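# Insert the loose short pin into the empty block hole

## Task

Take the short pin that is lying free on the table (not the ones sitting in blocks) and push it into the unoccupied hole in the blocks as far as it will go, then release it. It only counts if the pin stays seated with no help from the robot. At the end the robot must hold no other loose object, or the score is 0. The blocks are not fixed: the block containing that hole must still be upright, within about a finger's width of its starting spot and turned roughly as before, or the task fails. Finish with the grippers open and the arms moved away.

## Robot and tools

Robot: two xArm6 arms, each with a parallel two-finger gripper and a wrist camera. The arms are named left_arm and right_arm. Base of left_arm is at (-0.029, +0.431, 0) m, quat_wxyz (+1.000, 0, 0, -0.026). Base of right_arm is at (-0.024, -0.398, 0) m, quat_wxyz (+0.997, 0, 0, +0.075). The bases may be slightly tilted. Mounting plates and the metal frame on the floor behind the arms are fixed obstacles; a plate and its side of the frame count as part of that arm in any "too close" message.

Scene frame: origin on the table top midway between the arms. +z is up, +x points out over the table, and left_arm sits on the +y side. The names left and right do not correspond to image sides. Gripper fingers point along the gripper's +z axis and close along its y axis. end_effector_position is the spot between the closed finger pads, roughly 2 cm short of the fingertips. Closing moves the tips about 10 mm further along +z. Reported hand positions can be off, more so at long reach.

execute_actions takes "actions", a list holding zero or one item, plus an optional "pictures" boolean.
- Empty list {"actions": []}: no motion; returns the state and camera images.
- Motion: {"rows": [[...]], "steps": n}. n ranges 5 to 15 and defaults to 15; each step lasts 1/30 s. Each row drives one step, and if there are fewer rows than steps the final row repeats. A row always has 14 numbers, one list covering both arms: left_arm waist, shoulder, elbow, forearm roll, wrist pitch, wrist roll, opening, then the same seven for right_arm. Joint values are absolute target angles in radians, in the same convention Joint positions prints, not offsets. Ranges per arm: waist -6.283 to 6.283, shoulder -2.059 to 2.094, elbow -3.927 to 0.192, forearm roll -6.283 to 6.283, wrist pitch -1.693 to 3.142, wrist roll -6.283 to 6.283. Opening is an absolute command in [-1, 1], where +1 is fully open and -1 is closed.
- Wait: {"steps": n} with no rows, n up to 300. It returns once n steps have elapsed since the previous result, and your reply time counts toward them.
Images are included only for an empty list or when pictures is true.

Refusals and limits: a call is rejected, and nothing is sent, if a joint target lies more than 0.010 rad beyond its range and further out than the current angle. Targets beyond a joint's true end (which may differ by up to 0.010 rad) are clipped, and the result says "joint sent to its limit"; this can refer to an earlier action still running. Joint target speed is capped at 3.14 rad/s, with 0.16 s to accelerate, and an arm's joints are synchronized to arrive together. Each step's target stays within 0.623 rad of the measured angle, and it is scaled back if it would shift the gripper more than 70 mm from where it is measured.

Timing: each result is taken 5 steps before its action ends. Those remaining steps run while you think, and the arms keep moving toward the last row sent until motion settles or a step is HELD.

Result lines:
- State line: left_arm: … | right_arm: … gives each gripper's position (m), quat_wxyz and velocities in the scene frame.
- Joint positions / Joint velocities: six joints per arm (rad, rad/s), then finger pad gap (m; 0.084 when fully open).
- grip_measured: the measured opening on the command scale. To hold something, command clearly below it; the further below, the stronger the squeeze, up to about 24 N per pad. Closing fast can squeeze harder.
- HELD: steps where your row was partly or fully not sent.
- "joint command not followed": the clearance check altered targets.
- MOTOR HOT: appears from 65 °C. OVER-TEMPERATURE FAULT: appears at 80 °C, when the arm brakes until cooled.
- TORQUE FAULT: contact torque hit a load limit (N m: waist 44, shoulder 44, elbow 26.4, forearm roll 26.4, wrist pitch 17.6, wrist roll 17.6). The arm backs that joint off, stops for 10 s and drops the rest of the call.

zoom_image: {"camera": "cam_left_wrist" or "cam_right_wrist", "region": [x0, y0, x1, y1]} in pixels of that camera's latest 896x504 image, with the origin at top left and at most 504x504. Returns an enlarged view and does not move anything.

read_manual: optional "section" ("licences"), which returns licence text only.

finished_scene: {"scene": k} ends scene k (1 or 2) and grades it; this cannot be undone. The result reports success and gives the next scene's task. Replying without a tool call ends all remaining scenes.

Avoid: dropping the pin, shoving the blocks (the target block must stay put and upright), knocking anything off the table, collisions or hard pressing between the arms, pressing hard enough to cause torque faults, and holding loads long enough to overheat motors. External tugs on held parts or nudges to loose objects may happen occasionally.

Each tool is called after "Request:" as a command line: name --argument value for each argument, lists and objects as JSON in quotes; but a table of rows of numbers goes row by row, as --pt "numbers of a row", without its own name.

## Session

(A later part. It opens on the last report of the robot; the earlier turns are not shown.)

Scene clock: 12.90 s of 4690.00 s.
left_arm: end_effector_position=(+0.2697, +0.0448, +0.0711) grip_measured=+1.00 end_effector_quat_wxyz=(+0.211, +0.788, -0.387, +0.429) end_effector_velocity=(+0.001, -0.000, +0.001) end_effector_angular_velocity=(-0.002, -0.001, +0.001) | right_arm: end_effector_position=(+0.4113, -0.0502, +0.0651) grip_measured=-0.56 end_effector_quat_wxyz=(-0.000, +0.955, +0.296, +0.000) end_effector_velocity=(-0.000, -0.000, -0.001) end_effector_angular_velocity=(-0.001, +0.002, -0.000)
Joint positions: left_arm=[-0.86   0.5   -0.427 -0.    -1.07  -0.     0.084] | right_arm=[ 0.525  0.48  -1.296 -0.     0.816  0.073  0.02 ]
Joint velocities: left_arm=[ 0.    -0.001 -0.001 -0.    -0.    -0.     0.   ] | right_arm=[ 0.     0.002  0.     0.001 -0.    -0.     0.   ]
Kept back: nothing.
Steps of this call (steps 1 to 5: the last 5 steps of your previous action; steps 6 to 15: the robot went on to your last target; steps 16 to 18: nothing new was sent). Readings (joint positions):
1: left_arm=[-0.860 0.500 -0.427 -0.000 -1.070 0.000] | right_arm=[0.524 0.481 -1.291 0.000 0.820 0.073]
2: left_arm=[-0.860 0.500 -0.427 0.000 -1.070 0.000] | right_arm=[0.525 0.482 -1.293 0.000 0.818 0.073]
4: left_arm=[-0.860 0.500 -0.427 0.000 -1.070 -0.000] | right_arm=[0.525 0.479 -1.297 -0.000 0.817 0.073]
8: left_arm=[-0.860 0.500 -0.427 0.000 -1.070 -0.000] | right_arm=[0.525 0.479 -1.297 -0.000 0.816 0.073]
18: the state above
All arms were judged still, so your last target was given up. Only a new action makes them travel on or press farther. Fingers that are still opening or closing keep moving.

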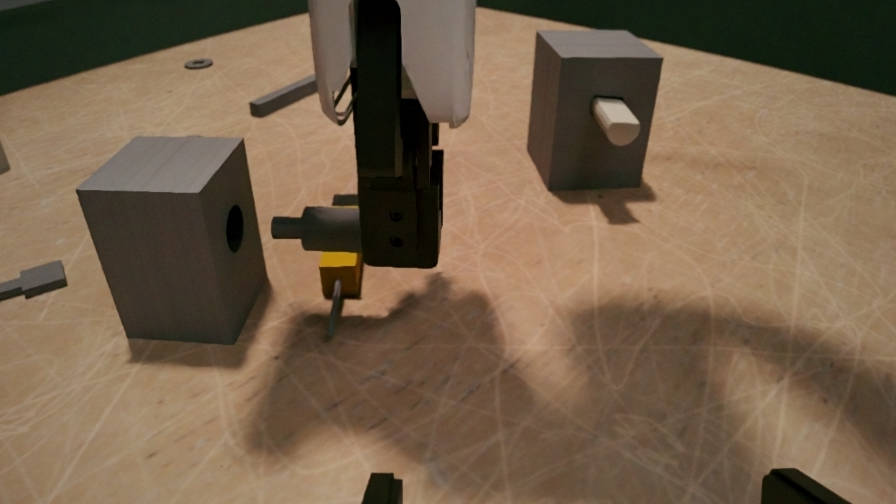

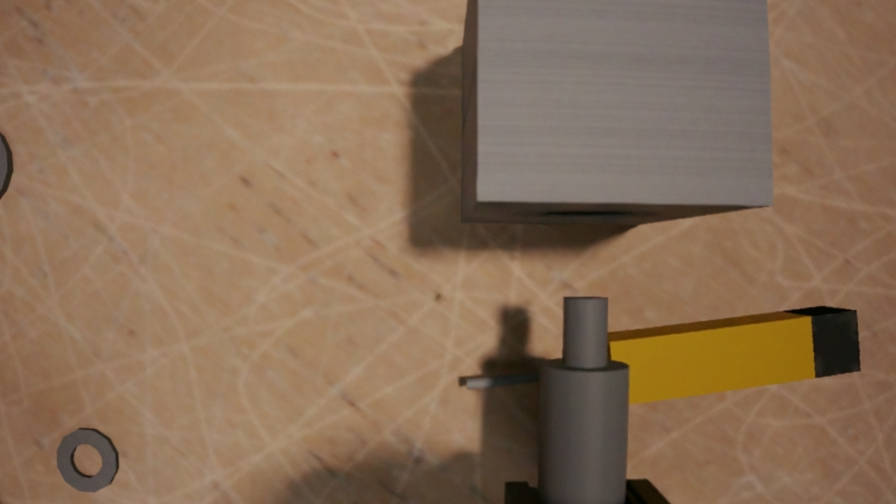

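Request:
execute_actions --actions '[{"rows": [[-0.86,0.5,-0.427,0,-1.07,0,1, 0.5242,0.4827,-1.2956,0,0.8129,0.0724,-0.9],[-0.86,0.5,-0.427,0,-1.07,0,1, 0.5239,0.4888,-1.3053,0,0.8165,0.0721,-0.9],[-0.86,0.5,-0.427,0,-1.07,0,1, 0.5237,0.4948,-1.3150,0,0.8202,0.0719,-0.9],[-0.86,0.5,-0.427,0,-1.07,0,1, 0.5234,0.5009,-1.3248,0,0.8239,0.0716,-0.9],[-0.86,0.5,-0.427,0,-1.07,0,1, 0.5232,0.5069,-1.3345,0,0.8276,0.0714,-0.9],[-0.86,0.5,-0.427,0,-1.07,0,1, 0.5229,0.5130,-1.3442,0,0.8312,0.0711,-0.9],[-0.86,0.5,-0.427,0,-1.07,0,1, 0.5227,0.5191,-1.3540,0,0.8349,0.0709,-0.9],[-0.86,0.5,-0.427,0,-1.07,0,1, 0.5224,0.5251,-1.3637,0,0.8386,0.0706,-0.9],[-0.86,0.5,-0.427,0,-1.07,0,1, 0.5222,0.5313,-1.3737,0,0.8424,0.0704,-0.9],[-0.86,0.5,-0.427,0,-1.07,0,1, 0.5219,0.5376,-1.3839,0,0.8463,0.0701,-0.9],[-0.86,0.5,-0.427,0,-1.07,0,1, 0.5217,0.5438,-1.3941,0,0.8503,0.0699,-0.9],[-0.86,0.5,-0.427,0,-1.07,0,1, 0.5215,0.5501,-1.4043,0,0.8542,0.0697,-0.9],[-0.86,0.5,-0.427,0,-1.07,0,1, 0.5212,0.5563,-1.4145,0,0.8582,0.0694,-0.9],[-0.86,0.5,-0.427,0,-1.07,0,1, 0.5210,0.5626,-1.4247,0,0.8621,0.0692,-0.9],[-0.86,0.5,-0.427,0,-1.07,0,1, 0.5207,0.5689,-1.4348,0,0.8659,0.0689,-0.9]], "steps": 15}]'

Request:
execute_actions --actions '[{"steps": 18}]' --pictures true

Request:
zoom_image --camera "cam_left_wrist" --region '[200, 180, 340, 280]'

Scene clock: 14.70 s of 4690.00 s.
left_arm: end_effector_position=(+0.2697, +0.0448, +0.0711) grip_measured=+1.00 end_effector_quat_wxyz=(+0.211, +0.788, -0.387, +0.429) end_effector_velocity=(+0.000, -0.000, +0.000) end_effector_angular_velocity=(-0.000, -0.001, +0.000) | right_arm: end_effector_position=(+0.4227, -0.0427, +0.0636) grip_measured=-0.56 end_effector_quat_wxyz=(-0.000, +0.955, +0.296, +0.000) end_effector_velocity=(+0.049, +0.034, -0.001) end_effector_angular_velocity=(-0.000, +0.000, +0.001)
Joint positions: left_arm=[-0.86   0.5   -0.427  0.    -1.07   0.     0.084] | right_arm=[ 0.522  0.524 -1.362 -0.     0.838  0.071  0.02 ]
Joint velocities: left_arm=[ 0.001  0.    -0.001 -0.     0.     0.001 -0.   ] | right_arm=[-0.007  0.184 -0.295  0.     0.111 -0.009 -0.   ]
Steps of this call (steps 1 to 44: nothing new was sent; steps 45 to 54: the first 10 steps of this action). Readings (joint positions):
45: left_arm=[-0.860 0.500 -0.427 -0.000 -1.070 0.000] | right_arm=[0.525 0.480 -1.296 -0.000 0.816 0.073]
46: left_arm=[-0.860 0.500 -0.427 0.000 -1.070 0.000] | right_arm=[0.525 0.481 -1.297 0.000 0.815 0.073]
48: left_arm=[-0.860 0.500 -0.427 0.000 -1.070 0.000] | right_arm=[0.524 0.489 -1.306 0.000 0.818 0.072]
52: left_arm=[-0.860 0.500 -0.427 -0.000 -1.070 0.000] | right_arm=[0.523 0.512 -1.342 -0.000 0.830 0.071]
54: the state above

Scene clock: 15.30 s of 4690.00 s.
left_arm: end_effector_position=(+0.2697, +0.0448, +0.0711) grip_measured=+1.00 end_effector_quat_wxyz=(+0.211, +0.788, -0.387, +0.429) end_effector_velocity=(-0.000, +0.000, +0.000) end_effector_angular_velocity=(+0.001, -0.000, -0.001) | right_arm: end_effector_position=(+0.4345, -0.0346, +0.0635) grip_measured=-0.56 end_effector_quat_wxyz=(+0.000, +0.955, +0.296, -0.000) end_effector_velocity=(+0.000, +0.000, +0.000) end_effector_angular_velocity=(+0.001, -0.001, +0.000)
Joint positions: left_arm=[-0.86   0.5   -0.427  0.    -1.07  -0.     0.084] | right_arm=[ 0.521  0.569 -1.435  0.     0.866  0.069  0.02 ]
Joint velocities: left_arm=[-0.001 -0.001  0.001 -0.    -0.     0.001 -0.   ] | right_arm=[-0.     0.    -0.001  0.     0.    -0.     0.   ]
Kept back: nothing.
Steps of this call (steps 1 to 5: the last 5 steps of your previous action; steps 6 to 18: the robot went on to your last target). Readings (joint positions):
1: left_arm=[-0.860 0.500 -0.427 -0.000 -1.070 -0.000] | right_arm=[0.522 0.530 -1.372 -0.000 0.841 0.070]
2: left_arm=[-0.860 0.500 -0.427 -0.000 -1.070 0.000] | right_arm=[0.522 0.536 -1.382 -0.000 0.845 0.070]
4: left_arm=[-0.860 0.500 -0.427 -0.000 -1.070 -0.000] | right_arm=[0.522 0.549 -1.402 -0.000 0.853 0.070]
8: left_arm=[-0.860 0.500 -0.427 -0.000 -1.070 0.000] | right_arm=[0.521 0.567 -1.432 -0.000 0.864 0.069]
18: the state above

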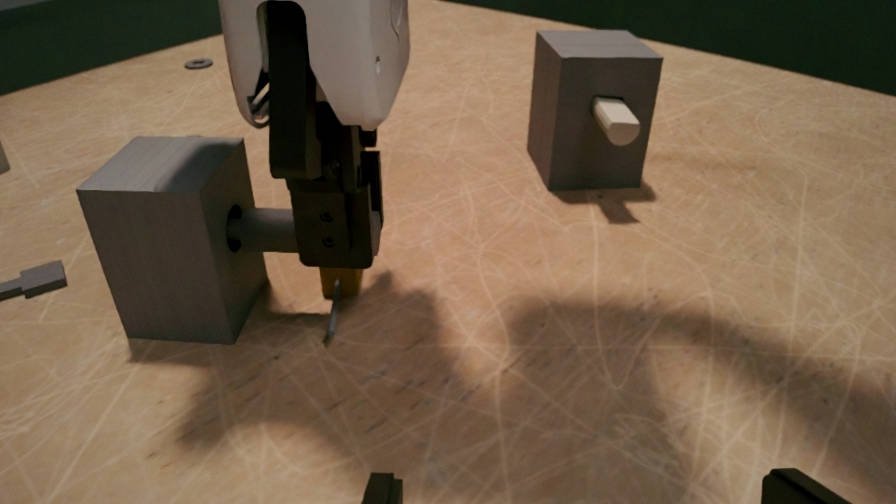

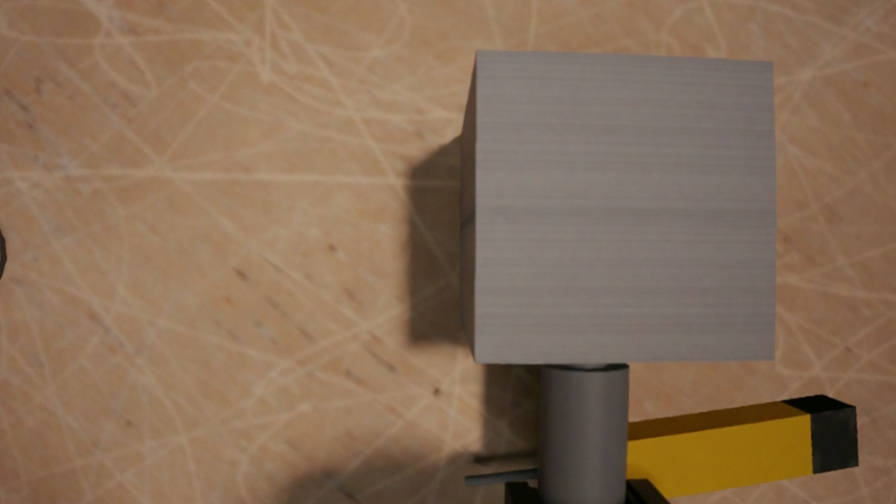

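Region (200, 180, 340, 280) of cam_left_wrist's 896x504 image, scaled by 3.600, with more detail than that image has; it fills the top 360 rows of this view, and the rest is white.

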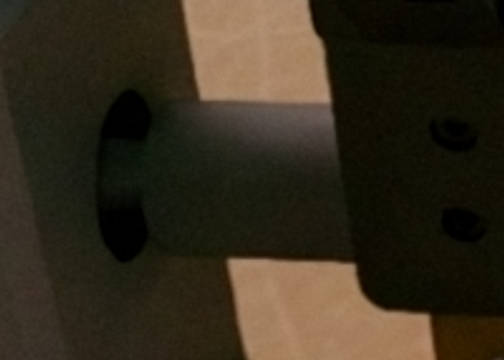

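Request:
execute_actions --actions '[{"rows": [[-0.86,0.5,-0.427,0,-1.07,0,1, 0.5206,0.5720,-1.4399,0,0.8679,0.0688,-0.9],[-0.86,0.5,-0.427,0,-1.07,0,1, 0.5205,0.5751,-1.4450,0,0.8699,0.0687,-0.9],[-0.86,0.5,-0.427,0,-1.07,0,1, 0.5204,0.5783,-1.4503,0,0.8720,0.0686,-0.9],[-0.86,0.5,-0.427,0,-1.07,0,1, 0.5203,0.5815,-1.4556,0,0.8741,0.0685,-0.9],[-0.86,0.5,-0.427,0,-1.07,0,1, 0.5202,0.5847,-1.4609,0,0.8762,0.0684,-0.9],[-0.86,0.5,-0.427,0,-1.07,0,1, 0.5200,0.5880,-1.4662,0,0.8782,0.0682,-0.9],[-0.86,0.5,-0.427,0,-1.07,0,1, 0.5199,0.5912,-1.4716,0,0.8804,0.0681,-0.9],[-0.86,0.5,-0.427,0,-1.07,0,1, 0.5198,0.5944,-1.4769,0,0.8825,0.0680,-0.9],[-0.86,0.5,-0.427,0,-1.07,0,1, 0.5197,0.5977,-1.4823,0,0.8846,0.0679,-0.9],[-0.86,0.5,-0.427,0,-1.07,0,1, 0.5196,0.6009,-1.4876,0,0.8867,0.0678,-0.9],[-0.86,0.5,-0.427,0,-1.07,0,1, 0.5195,0.6042,-1.4930,0,0.8888,0.0677,-0.9],[-0.86,0.5,-0.427,0,-1.07,0,1, 0.5194,0.6075,-1.4984,0,0.8909,0.0676,-0.9]], "steps": 15}]'

Request:
execute_actions --actions '[{"steps": 12}]' --pictures true

Scene clock: 16.03 s of 4690.00 s.
left_arm: end_effector_position=(+0.2697, +0.0448, +0.0711) grip_measured=+1.00 end_effector_quat_wxyz=(+0.211, +0.788, -0.387, +0.429) end_effector_velocity=(+0.000, -0.001, +0.001) end_effector_angular_velocity=(-0.001, -0.001, -0.001) | right_arm: end_effector_position=(+0.4410, -0.0301, +0.0635) grip_measured=-0.56 end_effector_quat_wxyz=(-0.000, +0.955, +0.296, +0.000) end_effector_velocity=(+0.024, +0.017, -0.000) end_effector_angular_velocity=(-0.000, -0.000, +0.000)
Joint positions: left_arm=[-0.86   0.5   -0.427 -0.    -1.07   0.     0.084] | right_arm=[ 0.52   0.594 -1.476 -0.     0.882  0.068  0.02 ]
Joint velocities: left_arm=[-0.001 -0.    -0.001  0.    -0.001  0.     0.   ] | right_arm=[-0.003  0.097 -0.159 -0.001  0.062 -0.003 -0.   ]
Steps of this call (steps 1 to 12: the robot went on to your last target; steps 13 to 22: the first 10 steps of this action). Readings (joint positions):
13: left_arm=[-0.860 0.500 -0.427 0.000 -1.070 -0.000] | right_arm=[0.521 0.569 -1.435 0.000 0.866 0.069]
14: left_arm=[-0.860 0.500 -0.427 0.000 -1.070 0.000] | right_arm=[0.521 0.570 -1.437 0.000 0.867 0.069]
16: left_arm=[-0.860 0.500 -0.427 -0.000 -1.070 -0.000] | right_arm=[0.521 0.575 -1.445 0.000 0.870 0.069]
20: left_arm=[-0.860 0.500 -0.427 0.000 -1.070 0.000] | right_arm=[0.520 0.588 -1.466 -0.000 0.878 0.068]
22: the state above

Scene clock: 16.43 s of 4690.00 s.
left_arm: end_effector_position=(+0.2697, +0.0448, +0.0711) grip_measured=+1.00 end_effector_quat_wxyz=(+0.211, +0.788, -0.387, +0.429) end_effector_velocity=(-0.000, -0.000, +0.000) end_effector_angular_velocity=(-0.001, +0.000, -0.001) | right_arm: end_effector_position=(+0.4444, -0.0278, +0.0635) grip_measured=-0.56 end_effector_quat_wxyz=(+0.000, +0.955, +0.296, -0.000) end_effector_velocity=(+0.000, +0.000, +0.000) end_effector_angular_velocity=(+0.001, -0.001, -0.000)
Joint positions: left_arm=[-0.86   0.5   -0.427 -0.    -1.07   0.     0.084] | right_arm=[ 0.519  0.607 -1.498  0.     0.891  0.068  0.02 ]
Joint velocities: left_arm=[-0.001 -0.001  0.001  0.    -0.    -0.001  0.   ] | right_arm=[ 0.    -0.    -0.001  0.001 -0.    -0.     0.   ]
Kept back: nothing.
Steps of this call (steps 1 to 5: the last 5 steps of your previous action; steps 6 to 12: the robot went on to your last target). Readings (joint positions):
1: left_arm=[-0.860 0.500 -0.427 0.000 -1.070 -0.000] | right_arm=[0.520 0.597 -1.482 -0.000 0.884 0.068]
2: left_arm=[-0.860 0.500 -0.427 0.000 -1.070 -0.000] | right_arm=[0.520 0.601 -1.487 -0.000 0.886 0.068]
4: left_arm=[-0.860 0.500 -0.427 -0.000 -1.070 0.000] | right_arm=[0.519 0.606 -1.495 -0.000 0.889 0.068]
8: left_arm=[-0.860 0.500 -0.427 0.000 -1.070 0.000] | right_arm=[0.519 0.607 -1.498 0.000 0.891 0.068]
12: the state above

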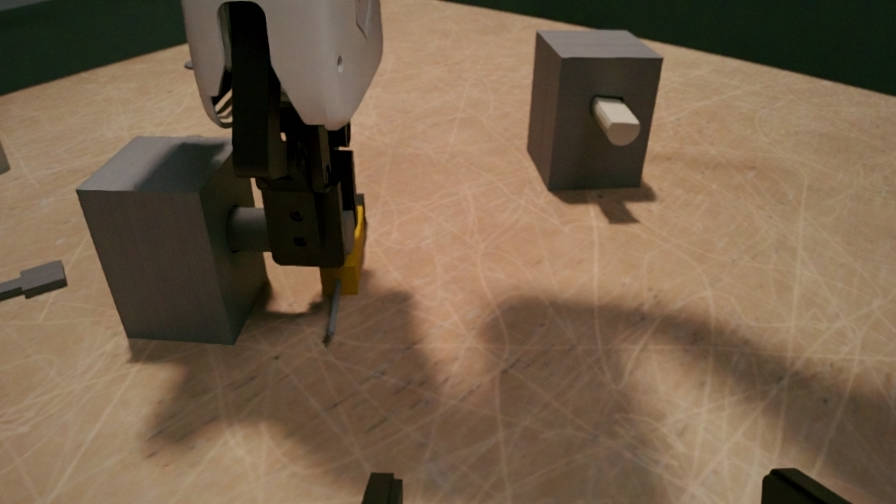

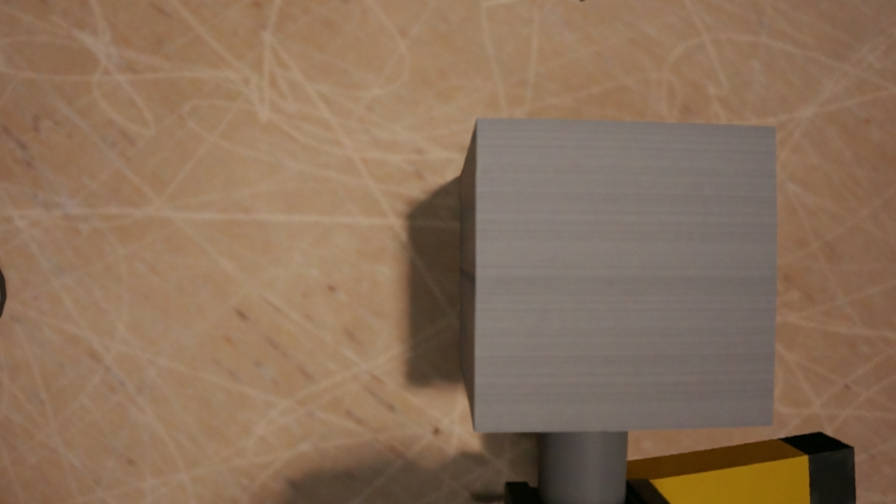

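Request:
execute_actions --actions '[]'

Scene clock: 16.93 s of 4690.00 s.
left_arm: end_effector_position=(+0.2697, +0.0448, +0.0711) grip_measured=+1.00 end_effector_quat_wxyz=(+0.211, +0.788, -0.387, +0.429) end_effector_velocity=(+0.000, +0.000, -0.001) end_effector_angular_velocity=(+0.002, +0.000, -0.000) | right_arm: end_effector_position=(+0.4444, -0.0277, +0.0635) grip_measured=-0.56 end_effector_quat_wxyz=(+0.000, +0.955, +0.296, +0.000) end_effector_velocity=(+0.000, -0.000, +0.001) end_effector_angular_velocity=(+0.001, -0.001, +0.000)
Joint positions: left_arm=[-0.86   0.5   -0.427  0.    -1.07   0.     0.084] | right_arm=[ 0.519  0.607 -1.498  0.     0.891  0.068  0.02 ]
Joint velocities: left_arm=[ 0.     0.002 -0.    -0.     0.     0.001 -0.   ] | right_arm=[-0.001 -0.001 -0.    -0.    -0.    -0.001 -0.   ]
Kept back: nothing.
Steps of this call (steps 1 to 15: the robot went on to your last target). Readings (joint positions):
1: left_arm=[-0.860 0.500 -0.427 0.000 -1.070 -0.000] | right_arm=[0.519 0.607 -1.498 0.000 0.891 0.068]
2: left_arm=[-0.860 0.500 -0.427 -0.000 -1.070 -0.000] | right_arm=[0.519 0.607 -1.498 0.000 0.891 0.068]
4: left_arm=[-0.860 0.500 -0.427 -0.000 -1.070 0.000] | right_arm=[0.519 0.607 -1.498 0.000 0.891 0.068]
8: left_arm=[-0.860 0.500 -0.427 0.000 -1.070 0.000] | right_arm=[0.519 0.607 -1.498 0.000 0.891 0.068]
15: the state above

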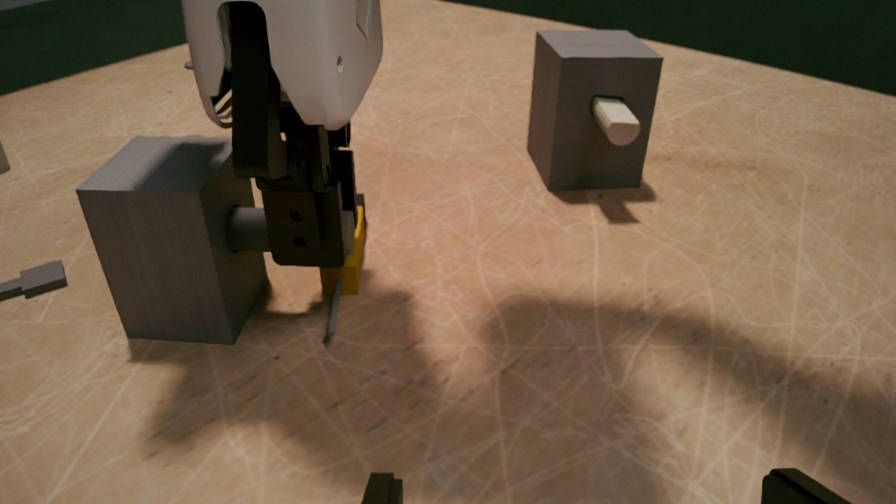

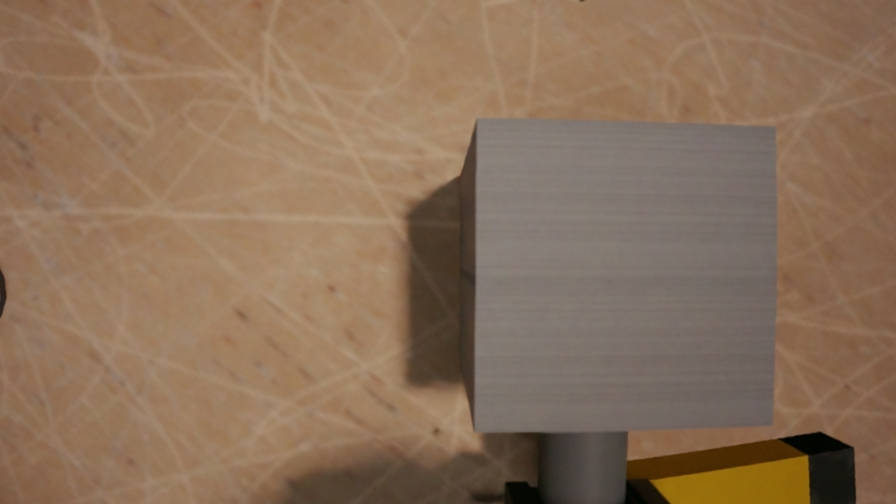

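Request:
execute_actions --actions '[{"rows": [[-0.86,0.5,-0.427,0,-1.07,0,1, 0.5193,0.6108,-1.5038,0,0.8930,0.0675,-0.9],[-0.86,0.5,-0.427,0,-1.07,0,1, 0.5192,0.6141,-1.5093,0,0.8952,0.0674,-0.9],[-0.86,0.5,-0.427,0,-1.07,0,1, 0.5190,0.6173,-1.5147,0,0.8974,0.0672,-0.9],[-0.86,0.5,-0.427,0,-1.07,0,1, 0.5189,0.6206,-1.5202,0,0.8996,0.0671,-0.9],[-0.86,0.5,-0.427,0,-1.07,0,1, 0.5188,0.6239,-1.5256,0,0.9017,0.0670,-0.9]], "steps": 15}]' --pictures true

Scene clock: 17.50 s of 4690.00 s.
left_arm: end_effector_position=(+0.2697, +0.0448, +0.0711) grip_measured=+1.00 end_effector_quat_wxyz=(+0.211, +0.788, -0.387, +0.429) end_effector_velocity=(-0.001, +0.000, -0.000) end_effector_angular_velocity=(+0.001, +0.000, -0.001) | right_arm: end_effector_position=(+0.4483, -0.0251, +0.0633) grip_measured=-0.56 end_effector_quat_wxyz=(+0.000, +0.955, +0.296, -0.000) end_effector_velocity=(+0.001, +0.001, +0.001) end_effector_angular_velocity=(+0.001, -0.002, +0.001)
Joint positions: left_arm=[-0.86   0.5   -0.427  0.    -1.07   0.     0.084] | right_arm=[ 0.519  0.624 -1.525  0.     0.902  0.067  0.02 ]
Joint velocities: left_arm=[-0.001 -0.001  0.002 -0.     0.     0.     0.   ] | right_arm=[-0.     0.001 -0.006 -0.     0.003 -0.    -0.   ]
Steps of this call (steps 1 to 7: the robot went on to your last target; steps 8 to 17: the first 10 steps of this action). Readings (joint positions):
8: left_arm=[-0.860 0.500 -0.427 -0.000 -1.070 0.000] | right_arm=[0.519 0.608 -1.499 0.000 0.891 0.068]
9: left_arm=[-0.860 0.500 -0.427 -0.000 -1.070 -0.000] | right_arm=[0.519 0.609 -1.501 0.000 0.892 0.068]
11: left_arm=[-0.860 0.500 -0.427 -0.000 -1.070 0.000] | right_arm=[0.519 0.614 -1.509 0.000 0.895 0.067]
15: left_arm=[-0.860 0.500 -0.427 0.000 -1.070 0.000] | right_arm=[0.519 0.623 -1.524 0.000 0.901 0.067]
17: the state above

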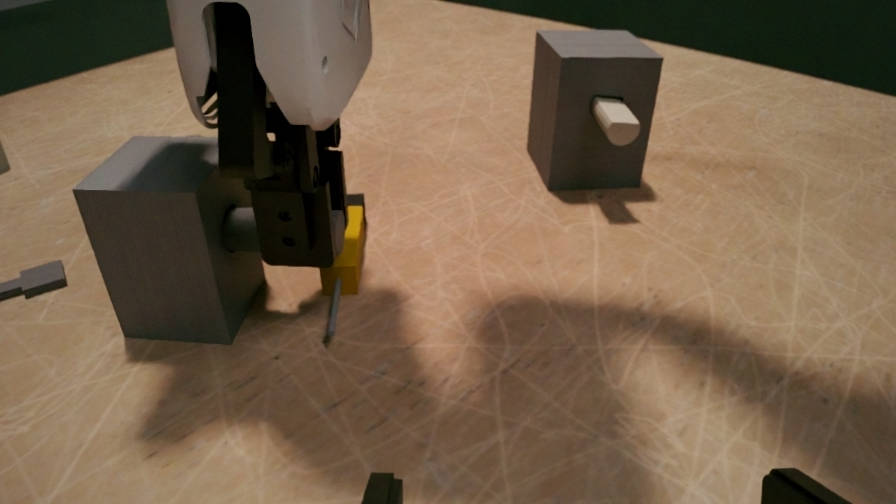

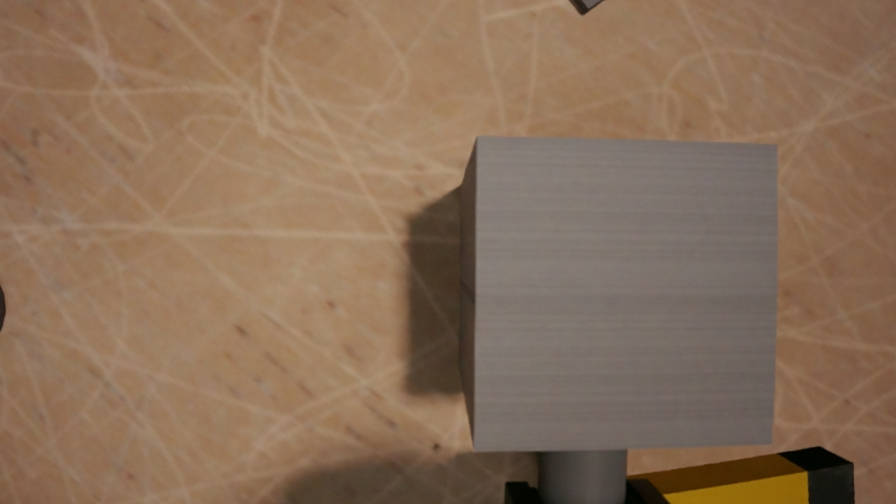

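Request:
execute_actions --actions '[{"rows": [[-0.86,0.5,-0.427,0,-1.07,0,1, 0.5187,0.6273,-1.5313,0,0.9040,0.0669,-0.9],[-0.86,0.5,-0.427,0,-1.07,0,1, 0.5186,0.6307,-1.5370,0,0.9063,0.0668,-0.9]], "steps": 14}]' --pictures true

Scene clock: 17.97 s of 4690.00 s.
left_arm: end_effector_position=(+0.2697, +0.0448, +0.0711) grip_measured=+1.00 end_effector_quat_wxyz=(+0.211, +0.788, -0.387, +0.429) end_effector_velocity=(+0.000, +0.000, -0.001) end_effector_angular_velocity=(+0.001, +0.000, +0.001) | right_arm: end_effector_position=(+0.4501, -0.0238, +0.0634) grip_measured=-0.56 end_effector_quat_wxyz=(+0.000, +0.955, +0.296, -0.000) end_effector_velocity=(+0.000, -0.000, -0.001) end_effector_angular_velocity=(-0.001, +0.000, -0.001)
Joint positions: left_arm=[-0.86   0.5   -0.427  0.    -1.07   0.     0.084] | right_arm=[ 0.519  0.631 -1.537  0.     0.906  0.067  0.02 ]
Joint velocities: left_arm=[ 0.001  0.002 -0.     0.    -0.     0.     0.   ] | right_arm=[-0.     0.002 -0.001 -0.001 -0.     0.001  0.   ]
Steps of this call (steps 1 to 5: the last 5 steps of your previous action; steps 6 to 14: the first 9 steps of this action). Readings (joint positions):
6: left_arm=[-0.860 0.500 -0.427 -0.000 -1.070 0.000] | right_arm=[0.519 0.624 -1.526 0.000 0.902 0.067]
7: left_arm=[-0.860 0.500 -0.427 0.000 -1.070 0.000] | right_arm=[0.519 0.625 -1.528 0.000 0.903 0.067]
9: left_arm=[-0.860 0.500 -0.427 -0.000 -1.070 -0.000] | right_arm=[0.519 0.629 -1.534 0.000 0.905 0.067]
13: left_arm=[-0.860 0.500 -0.427 0.000 -1.070 -0.000] | right_arm=[0.519 0.631 -1.537 0.000 0.906 0.067]
14: the state above

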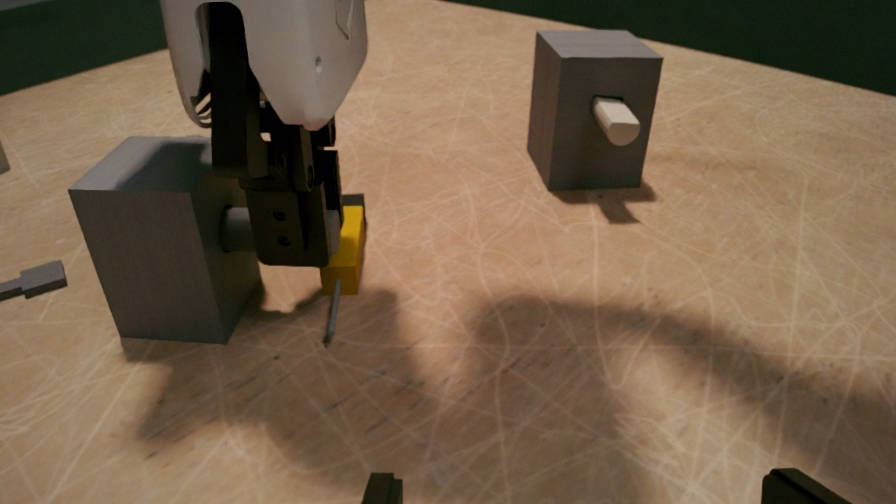

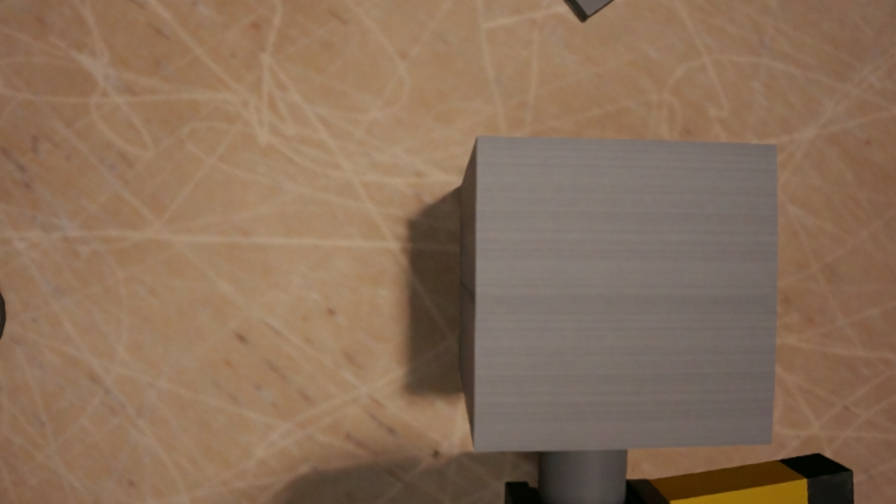

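Request:
execute_actions --actions '[{"rows": [[-0.86,0.5,-0.427,0,-1.07,0,1, 0.5186,0.6300,-1.5360,0,0.9060,0.0668,-0.6],[-0.86,0.5,-0.427,0,-1.07,0,1, 0.5186,0.6300,-1.5360,0,0.9060,0.0668,-0.5],[-0.86,0.5,-0.427,0,-1.07,0,1, 0.5186,0.6300,-1.5360,0,0.9060,0.0668,-0.4],[-0.86,0.5,-0.427,0,-1.07,0,1, 0.5186,0.6300,-1.5360,0,0.9060,0.0668,-0.3]], "steps": 15}]' --pictures true

Scene clock: 18.67 s of 4690.00 s.
left_arm: end_effector_position=(+0.2697, +0.0448, +0.0711) grip_measured=+1.00 end_effector_quat_wxyz=(+0.211, +0.788, -0.387, +0.429) end_effector_velocity=(+0.000, +0.000, +0.000) end_effector_angular_velocity=(-0.000, -0.001, +0.000) | right_arm: end_effector_position=(+0.4503, -0.0237, +0.0640) grip_measured=-0.32 end_effector_quat_wxyz=(-0.000, +0.955, +0.296, +0.001) end_effector_velocity=(-0.003, -0.003, -0.006) end_effector_angular_velocity=(-0.010, +0.012, +0.001)
Joint positions: left_arm=[-0.86   0.5   -0.427 -0.    -1.07  -0.     0.084] | right_arm=[ 0.519  0.63  -1.536 -0.     0.906  0.067  0.03 ]
Joint velocities: left_arm=[ 0.001 -0.001  0.    -0.    -0.     0.001  0.   ] | right_arm=[-0.     0.005  0.007 -0.     0.003 -0.001 -0.   ]
Steps of this call (steps 1 to 5: the last 5 steps of your previous action; steps 6 to 11: the robot went on to your last target; steps 12 to 21: the first 10 steps of this action). Readings (joint positions):
12: left_arm=[-0.860 0.500 -0.427 -0.000 -1.070 0.000] | right_arm=[0.519 0.631 -1.537 0.000 0.906 0.067]
13: left_arm=[-0.860 0.500 -0.427 0.000 -1.070 0.000] | right_arm=[0.519 0.630 -1.537 0.000 0.906 0.067]
15: left_arm=[-0.860 0.500 -0.427 0.000 -1.070 0.000] | right_arm=[0.519 0.630 -1.537 -0.000 0.905 0.067]
19: left_arm=[-0.860 0.500 -0.427 0.000 -1.070 0.000] | right_arm=[0.519 0.629 -1.537 -0.000 0.905 0.067]
21: the state above

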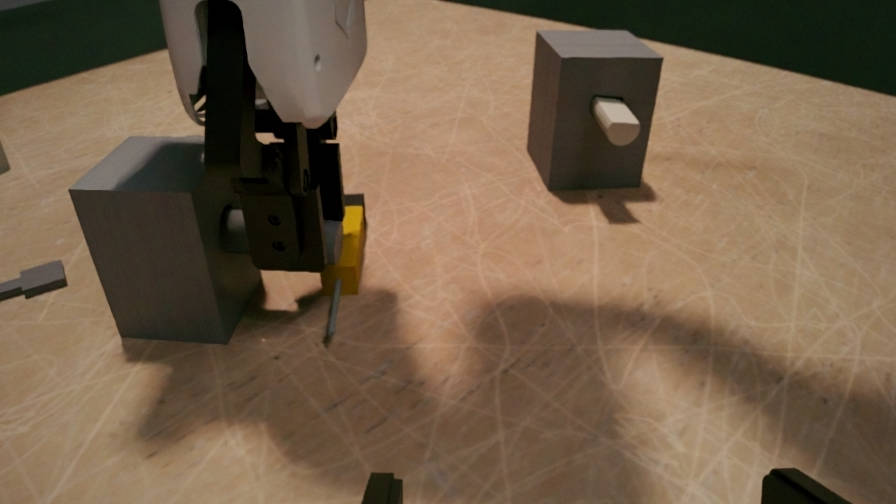

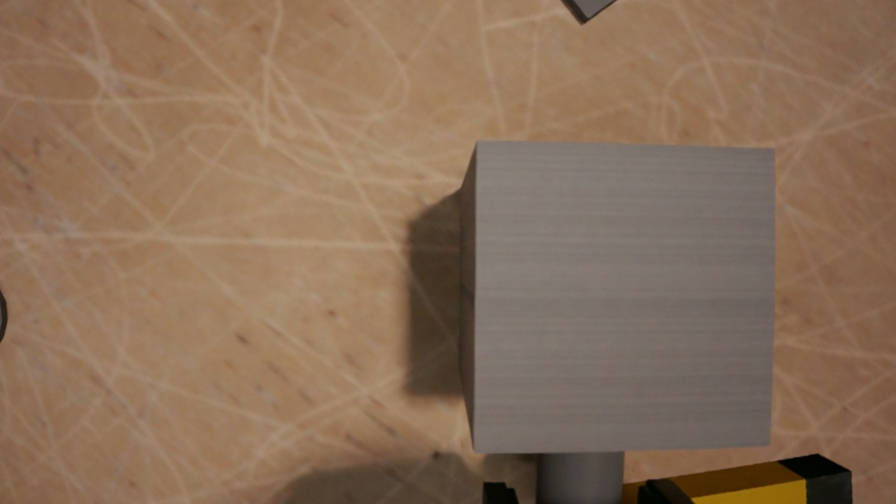

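Request:
execute_actions --actions '[{"rows": [[-0.86,0.5,-0.427,0,-1.07,0,1, 0.5192,0.6150,-1.5114,0,0.8964,0.0674,-0.3],[-0.86,0.5,-0.427,0,-1.07,0,1, 0.5197,0.6000,-1.4868,0,0.8868,0.0679,-0.3],[-0.86,0.5,-0.427,0,-1.07,0,1, 0.5202,0.5850,-1.4622,0,0.8772,0.0684,-0.3],[-0.86,0.5,-0.427,0,-1.07,0,1, 0.5208,0.5700,-1.4376,0,0.8676,0.0690,-0.3],[-0.86,0.5,-0.427,0,-1.07,0,1, 0.5213,0.5550,-1.4131,0,0.8581,0.0695,-0.3],[-0.86,0.5,-0.427,0,-1.07,0,1, 0.5218,0.5400,-1.3885,0,0.8485,0.0700,-0.3],[-0.86,0.5,-0.427,0,-1.07,0,1, 0.5224,0.5250,-1.3639,0,0.8389,0.0706,-0.3],[-0.86,0.5,-0.427,0,-1.07,0,1, 0.5229,0.5100,-1.3393,0,0.8293,0.0711,-0.3]], "steps": 15}]'

Request:
execute_actions --actions '[]'

Scene clock: 19.87 s of 4690.00 s.
left_arm: end_effector_position=(+0.2697, +0.0448, +0.0711) grip_measured=+1.00 end_effector_quat_wxyz=(+0.211, +0.788, -0.387, +0.429) end_effector_velocity=(-0.000, +0.000, -0.000) end_effector_angular_velocity=(+0.001, +0.000, -0.001) | right_arm: end_effector_position=(+0.4220, -0.0432, +0.0638) grip_measured=-0.32 end_effector_quat_wxyz=(+0.000, +0.955, +0.296, -0.000) end_effector_velocity=(-0.079, -0.054, -0.003) end_effector_angular_velocity=(-0.013, +0.016, +0.002)
Joint positions: left_arm=[-0.86   0.5   -0.427  0.    -1.07   0.     0.084] | right_arm=[ 0.523  0.521 -1.358  0.     0.838  0.071  0.03 ]
Joint velocities: left_arm=[-0.  0.  0. -0.  0.  0.  0.] | right_arm=[ 0.012 -0.275  0.448  0.    -0.152  0.009 -0.   ]
Steps of this call (steps 1 to 5: the last 5 steps of your previous action; steps 6 to 15: the robot went on to your last target; steps 16 to 26: nothing new was sent; steps 27 to 36: the first 10 steps of this action). Readings (joint positions):
27: left_arm=[-0.860 0.500 -0.427 -0.000 -1.070 0.000] | right_arm=[0.519 0.630 -1.535 -0.000 0.906 0.067]
28: left_arm=[-0.860 0.500 -0.427 0.000 -1.070 -0.000] | right_arm=[0.519 0.626 -1.529 -0.000 0.902 0.067]
30: left_arm=[-0.860 0.500 -0.427 0.000 -1.070 -0.000] | right_arm=[0.519 0.605 -1.495 -0.000 0.889 0.068]
34: left_arm=[-0.860 0.500 -0.427 0.000 -1.070 0.000] | right_arm=[0.522 0.548 -1.402 0.000 0.854 0.070]
36: the state above

Scene clock: 20.03 s of 4690.00 s.
left_arm: end_effector_position=(+0.2697, +0.0448, +0.0711) grip_measured=+1.00 end_effector_quat_wxyz=(+0.211, +0.788, -0.387, +0.429) end_effector_velocity=(-0.000, -0.000, -0.000) end_effector_angular_velocity=(+0.001, -0.000, -0.001) | right_arm: end_effector_position=(+0.4192, -0.0452, +0.0636) grip_measured=-0.32 end_effector_quat_wxyz=(-0.000, +0.955, +0.296, +0.000) end_effector_velocity=(+0.000, -0.001, -0.002) end_effector_angular_velocity=(+0.001, -0.001, -0.002)
Joint positions: left_arm=[-0.86   0.5   -0.427 -0.    -1.07   0.     0.084] | right_arm=[ 0.523  0.51  -1.34  -0.     0.83   0.071  0.03 ]
Joint velocities: left_arm=[-0.     0.001 -0.001  0.     0.     0.001  0.   ] | right_arm=[-0.002  0.001  0.005  0.    -0.007  0.    -0.   ]
Kept back: nothing.
Steps of this call (steps 1 to 5: the last 5 steps of your previous action). Readings (joint positions):
1: left_arm=[-0.860 0.500 -0.427 -0.000 -1.070 -0.000] | right_arm=[0.523 0.515 -1.348 0.000 0.834 0.071]
2: left_arm=[-0.860 0.500 -0.427 0.000 -1.070 -0.000] | right_arm=[0.523 0.512 -1.343 0.000 0.832 0.071]
4: left_arm=[-0.860 0.500 -0.427 -0.000 -1.070 -0.000] | right_arm=[0.523 0.511 -1.341 0.000 0.830 0.071]
5: the state above

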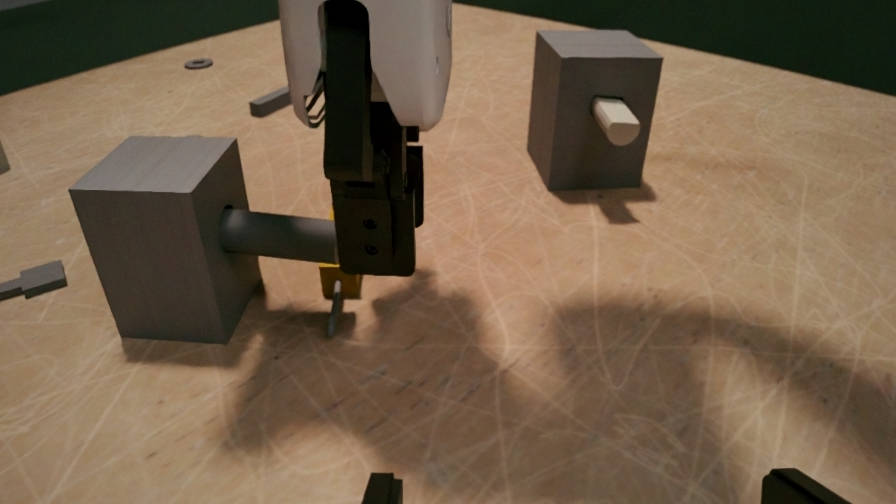

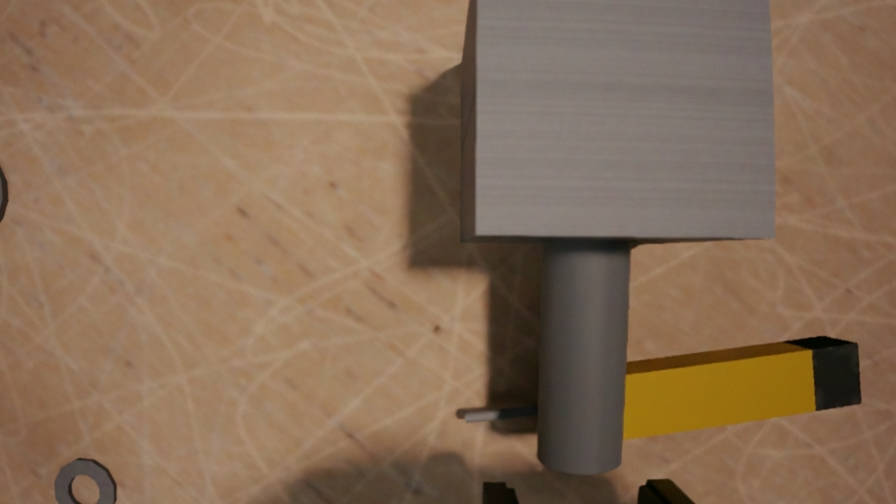

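Request:
execute_actions --actions '[{"rows": [[-0.86,0.5,-0.427,0,-1.07,0,1, 0.5225,0.5228,-1.3553,0,0.8325,0.0707,-0.3],[-0.86,0.5,-0.427,0,-1.07,0,1, 0.5221,0.5357,-1.3713,0,0.8356,0.0703,-0.3],[-0.86,0.5,-0.427,0,-1.07,0,1, 0.5218,0.5485,-1.3873,0,0.8388,0.0700,-0.3],[-0.86,0.5,-0.427,0,-1.07,0,1, 0.5214,0.5613,-1.4033,0,0.8420,0.0696,-0.3],[-0.86,0.5,-0.427,0,-1.07,0,1, 0.5214,0.5613,-1.4033,0,0.8420,0.0696,-0.3],[-0.86,0.5,-0.427,0,-1.07,0,1, 0.5214,0.5613,-1.4033,0,0.8420,0.0696,-0.3],[-0.86,0.5,-0.427,0,-1.07,0,1, 0.5214,0.5613,-1.4033,0,0.8420,0.0696,-0.3],[-0.86,0.5,-0.427,0,-1.07,0,1, 0.5214,0.5613,-1.4033,0,0.8420,0.0696,-0.3],[-0.86,0.5,-0.427,0,-1.07,0,1, 0.5214,0.5613,-1.4033,0,0.8420,0.0696,-0.4],[-0.86,0.5,-0.427,0,-1.07,0,1, 0.5214,0.5613,-1.4033,0,0.8420,0.0696,-0.47],[-0.86,0.5,-0.427,0,-1.07,0,1, 0.5214,0.5613,-1.4033,0,0.8420,0.0696,-0.52],[-0.86,0.5,-0.427,0,-1.07,0,1, 0.5214,0.5613,-1.4033,0,0.8420,0.0696,-0.56],[-0.86,0.5,-0.427,0,-1.07,0,1, 0.5214,0.5613,-1.4033,0,0.8420,0.0696,-0.6]], "steps": 15}]'

Request:
execute_actions --actions '[{"rows": [[-0.86,0.5,-0.427,0,-1.07,0,1, 0.5214,0.5596,-1.4038,0,0.8442,0.0696,-0.6],[-0.86,0.5,-0.427,0,-1.07,0,1, 0.5214,0.5578,-1.4042,0,0.8464,0.0696,-0.6],[-0.86,0.5,-0.427,0,-1.07,0,1, 0.5214,0.5561,-1.4047,0,0.8486,0.0696,-0.6],[-0.86,0.5,-0.427,0,-1.07,0,1, 0.5214,0.5544,-1.4051,0,0.8507,0.0696,-0.6],[-0.86,0.5,-0.427,0,-1.07,0,1, 0.5214,0.5526,-1.4056,0,0.8530,0.0696,-0.6],[-0.86,0.5,-0.427,0,-1.07,0,1, 0.5214,0.5509,-1.4060,0,0.8551,0.0696,-0.6]], "steps": 15}]' --pictures true

Scene clock: 22.07 s of 4690.00 s.
left_arm: end_effector_position=(+0.2697, +0.0448, +0.0711) grip_measured=+1.00 end_effector_quat_wxyz=(+0.211, +0.788, -0.387, +0.429) end_effector_velocity=(+0.001, -0.001, +0.001) end_effector_angular_velocity=(-0.002, -0.002, -0.000) | right_arm: end_effector_position=(+0.4296, -0.0380, +0.0571) grip_measured=-0.45 end_effector_quat_wxyz=(+0.000, +0.955, +0.296, -0.001) end_effector_velocity=(+0.005, +0.006, +0.010) end_effector_angular_velocity=(+0.013, -0.016, +0.001)
Joint positions: left_arm=[-0.86   0.5   -0.427  0.    -1.07   0.     0.084] | right_arm=[ 0.521  0.562 -1.402  0.     0.842  0.07   0.025]
Joint velocities: left_arm=[ 0.    -0.    -0.002  0.    -0.     0.     0.   ] | right_arm=[ 0.002 -0.005 -0.017 -0.     0.002  0.001 -0.098]
Steps of this call (steps 1 to 30: the robot went on to your last target; steps 31 to 51: nothing new was sent; steps 52 to 61: the first 10 steps of this action). Readings (joint positions):
52: left_arm=[-0.860 0.500 -0.427 -0.000 -1.070 0.000] | right_arm=[0.523 0.510 -1.340 0.000 0.830 0.071]
53: left_arm=[-0.860 0.500 -0.427 -0.000 -1.070 0.000] | right_arm=[0.523 0.514 -1.345 0.000 0.831 0.071]
55: left_arm=[-0.860 0.500 -0.427 -0.000 -1.070 -0.000] | right_arm=[0.522 0.532 -1.369 0.000 0.835 0.070]
59: left_arm=[-0.860 0.500 -0.427 0.000 -1.070 0.000] | right_arm=[0.521 0.561 -1.401 -0.000 0.841 0.070]
61: the state above

Scene clock: 22.57 s of 4690.00 s.
left_arm: end_effector_position=(+0.2697, +0.0448, +0.0711) grip_measured=+1.00 end_effector_quat_wxyz=(+0.211, +0.788, -0.387, +0.429) end_effector_velocity=(-0.000, +0.000, -0.001) end_effector_angular_velocity=(+0.001, +0.001, -0.000) | right_arm: end_effector_position=(+0.4300, -0.0376, +0.0638) grip_measured=-0.57 end_effector_quat_wxyz=(-0.000, +0.955, +0.296, +0.000) end_effector_velocity=(-0.001, -0.001, +0.001) end_effector_angular_velocity=(-0.003, +0.004, -0.001)
Joint positions: left_arm=[-0.86   0.5   -0.427  0.    -1.07   0.     0.084] | right_arm=[ 0.521  0.551 -1.406  0.     0.855  0.07   0.019]
Joint velocities: left_arm=[-0.     0.001 -0.     0.     0.001 -0.     0.   ] | right_arm=[ 0.    -0.002 -0.    -0.     0.006  0.001  0.   ]
Steps of this call (steps 1 to 5: the last 5 steps of your previous action; steps 6 to 15: the first 10 steps of this action). Readings (joint positions):
6: left_arm=[-0.860 0.500 -0.427 -0.000 -1.070 0.000] | right_arm=[0.521 0.561 -1.403 -0.000 0.842 0.070]
7: left_arm=[-0.860 0.500 -0.427 -0.000 -1.070 -0.000] | right_arm=[0.521 0.561 -1.403 -0.000 0.843 0.070]
9: left_arm=[-0.860 0.500 -0.427 0.000 -1.070 0.000] | right_arm=[0.521 0.558 -1.404 -0.000 0.847 0.070]
13: left_arm=[-0.860 0.500 -0.427 0.000 -1.070 0.000] | right_arm=[0.521 0.552 -1.406 0.000 0.854 0.070]
15: the state above

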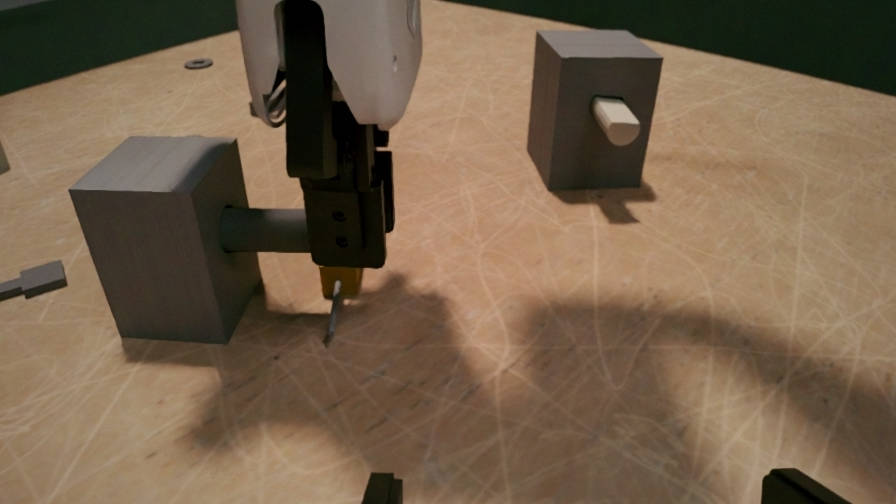

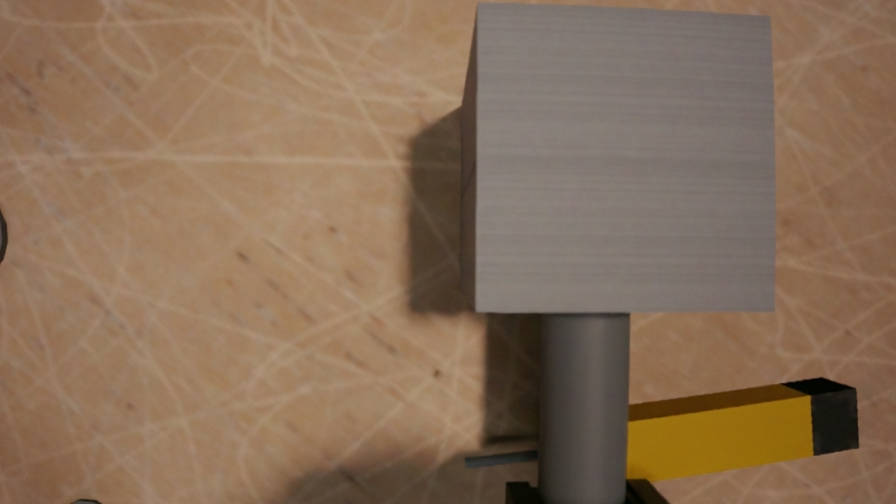

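Request:
execute_actions --actions '[{"rows": [[-0.86,0.5,-0.427,0,-1.07,0,1, 0.5214,0.5526,-1.4056,0,0.8530,0.0696,-0.7],[-0.86,0.5,-0.427,0,-1.07,0,1, 0.5214,0.5526,-1.4056,0,0.8530,0.0696,-0.7],[-0.86,0.5,-0.427,0,-1.07,0,1, 0.5214,0.5526,-1.4056,0,0.8530,0.0696,-0.7],[-0.86,0.5,-0.427,0,-1.07,0,1, 0.5213,0.5542,-1.4082,0,0.8540,0.0695,-0.7],[-0.86,0.5,-0.427,0,-1.07,0,1, 0.5213,0.5558,-1.4107,0,0.8549,0.0695,-0.7],[-0.86,0.5,-0.427,0,-1.07,0,1, 0.5212,0.5573,-1.4133,0,0.8560,0.0694,-0.7],[-0.86,0.5,-0.427,0,-1.07,0,1, 0.5212,0.5589,-1.4159,0,0.8570,0.0694,-0.7],[-0.86,0.5,-0.427,0,-1.07,0,1, 0.5211,0.5605,-1.4184,0,0.8579,0.0693,-0.7]], "steps": 15}]'

Request:
execute_actions --actions '[{"steps": 6}]' --pictures true

Scene clock: 23.20 s of 4690.00 s.
left_arm: end_effector_position=(+0.2697, +0.0448, +0.0711) grip_measured=+1.00 end_effector_quat_wxyz=(+0.211, +0.788, -0.387, +0.429) end_effector_velocity=(+0.001, -0.000, +0.001) end_effector_angular_velocity=(-0.002, -0.001, +0.001) | right_arm: end_effector_position=(+0.4315, -0.0366, +0.0624) grip_measured=-0.57 end_effector_quat_wxyz=(+0.000, +0.955, +0.296, -0.000) end_effector_velocity=(+0.005, +0.004, -0.001) end_effector_angular_velocity=(+0.001, -0.000, -0.002)
Joint positions: left_arm=[-0.86   0.5   -0.427 -0.    -1.07   0.     0.084] | right_arm=[ 0.521  0.56  -1.417  0.     0.858  0.069  0.019]
Joint velocities: left_arm=[ 0.    -0.001 -0.001 -0.    -0.    -0.001 -0.   ] | right_arm=[-0.001  0.021 -0.032  0.001  0.01   0.    -0.   ]
Steps of this call (steps 1 to 5: the last 5 steps of your previous action; steps 6 to 9: the robot went on to your last target; steps 10 to 19: the first 10 steps of this action). Readings (joint positions):
10: left_arm=[-0.860 0.500 -0.427 0.000 -1.070 -0.000] | right_arm=[0.521 0.551 -1.406 0.000 0.855 0.070]
11: left_arm=[-0.860 0.500 -0.427 -0.000 -1.070 -0.000] | right_arm=[0.521 0.551 -1.406 -0.000 0.854 0.070]
13: left_arm=[-0.860 0.500 -0.427 -0.000 -1.070 0.000] | right_arm=[0.521 0.552 -1.406 0.000 0.853 0.070]
17: left_arm=[-0.860 0.500 -0.427 0.000 -1.070 -0.000] | right_arm=[0.521 0.557 -1.413 0.000 0.856 0.069]
19: the state above

Scene clock: 23.40 s of 4690.00 s.
left_arm: end_effector_position=(+0.2697, +0.0448, +0.0711) grip_measured=+1.00 end_effector_quat_wxyz=(+0.211, +0.788, -0.387, +0.429) end_effector_velocity=(-0.000, -0.000, +0.000) end_effector_angular_velocity=(-0.001, +0.000, +0.000) | right_arm: end_effector_position=(+0.4319, -0.0364, +0.0626) grip_measured=-0.57 end_effector_quat_wxyz=(+0.000, +0.955, +0.296, -0.000) end_effector_velocity=(+0.000, +0.000, -0.000) end_effector_angular_velocity=(-0.000, +0.000, +0.001)
Joint positions: left_arm=[-0.86   0.5   -0.427  0.    -1.07  -0.     0.084] | right_arm=[ 0.521  0.561 -1.418  0.     0.858  0.069  0.019]
Joint velocities: left_arm=[-0.    -0.     0.     0.    -0.001 -0.001  0.   ] | right_arm=[-0.     0.002 -0.001 -0.    -0.    -0.001  0.   ]
Kept back: nothing.
Steps of this call (steps 1 to 5: the last 5 steps of your previous action; step 6: the robot went on to your last target). Readings (joint positions):
1: left_arm=[-0.860 0.500 -0.427 -0.000 -1.070 -0.000] | right_arm=[0.521 0.560 -1.417 0.000 0.858 0.069]
2: left_arm=[-0.860 0.500 -0.427 -0.000 -1.070 -0.000] | right_arm=[0.521 0.560 -1.418 0.000 0.858 0.069]
4: left_arm=[-0.860 0.500 -0.427 -0.000 -1.070 0.000] | right_arm=[0.521 0.561 -1.418 0.000 0.858 0.069]
6: the state above

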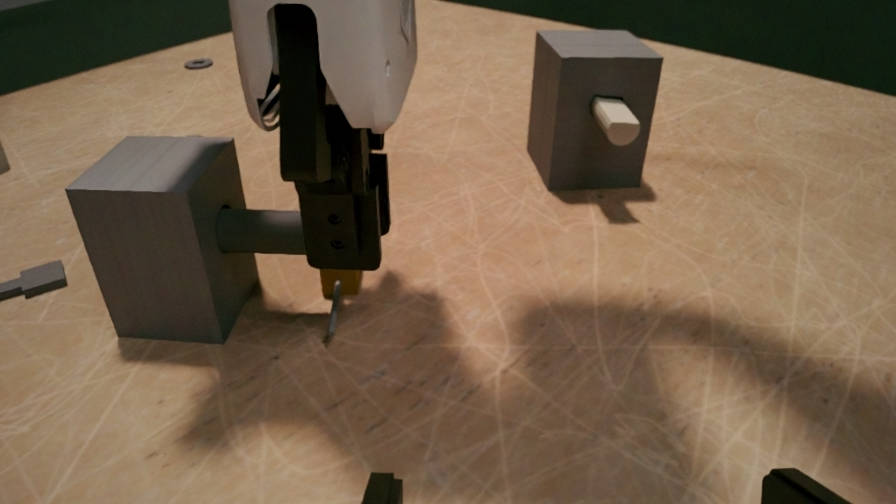

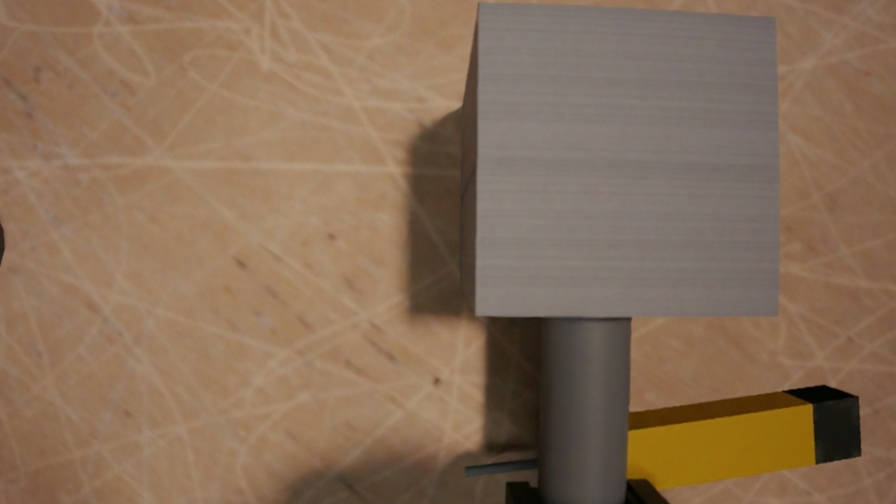

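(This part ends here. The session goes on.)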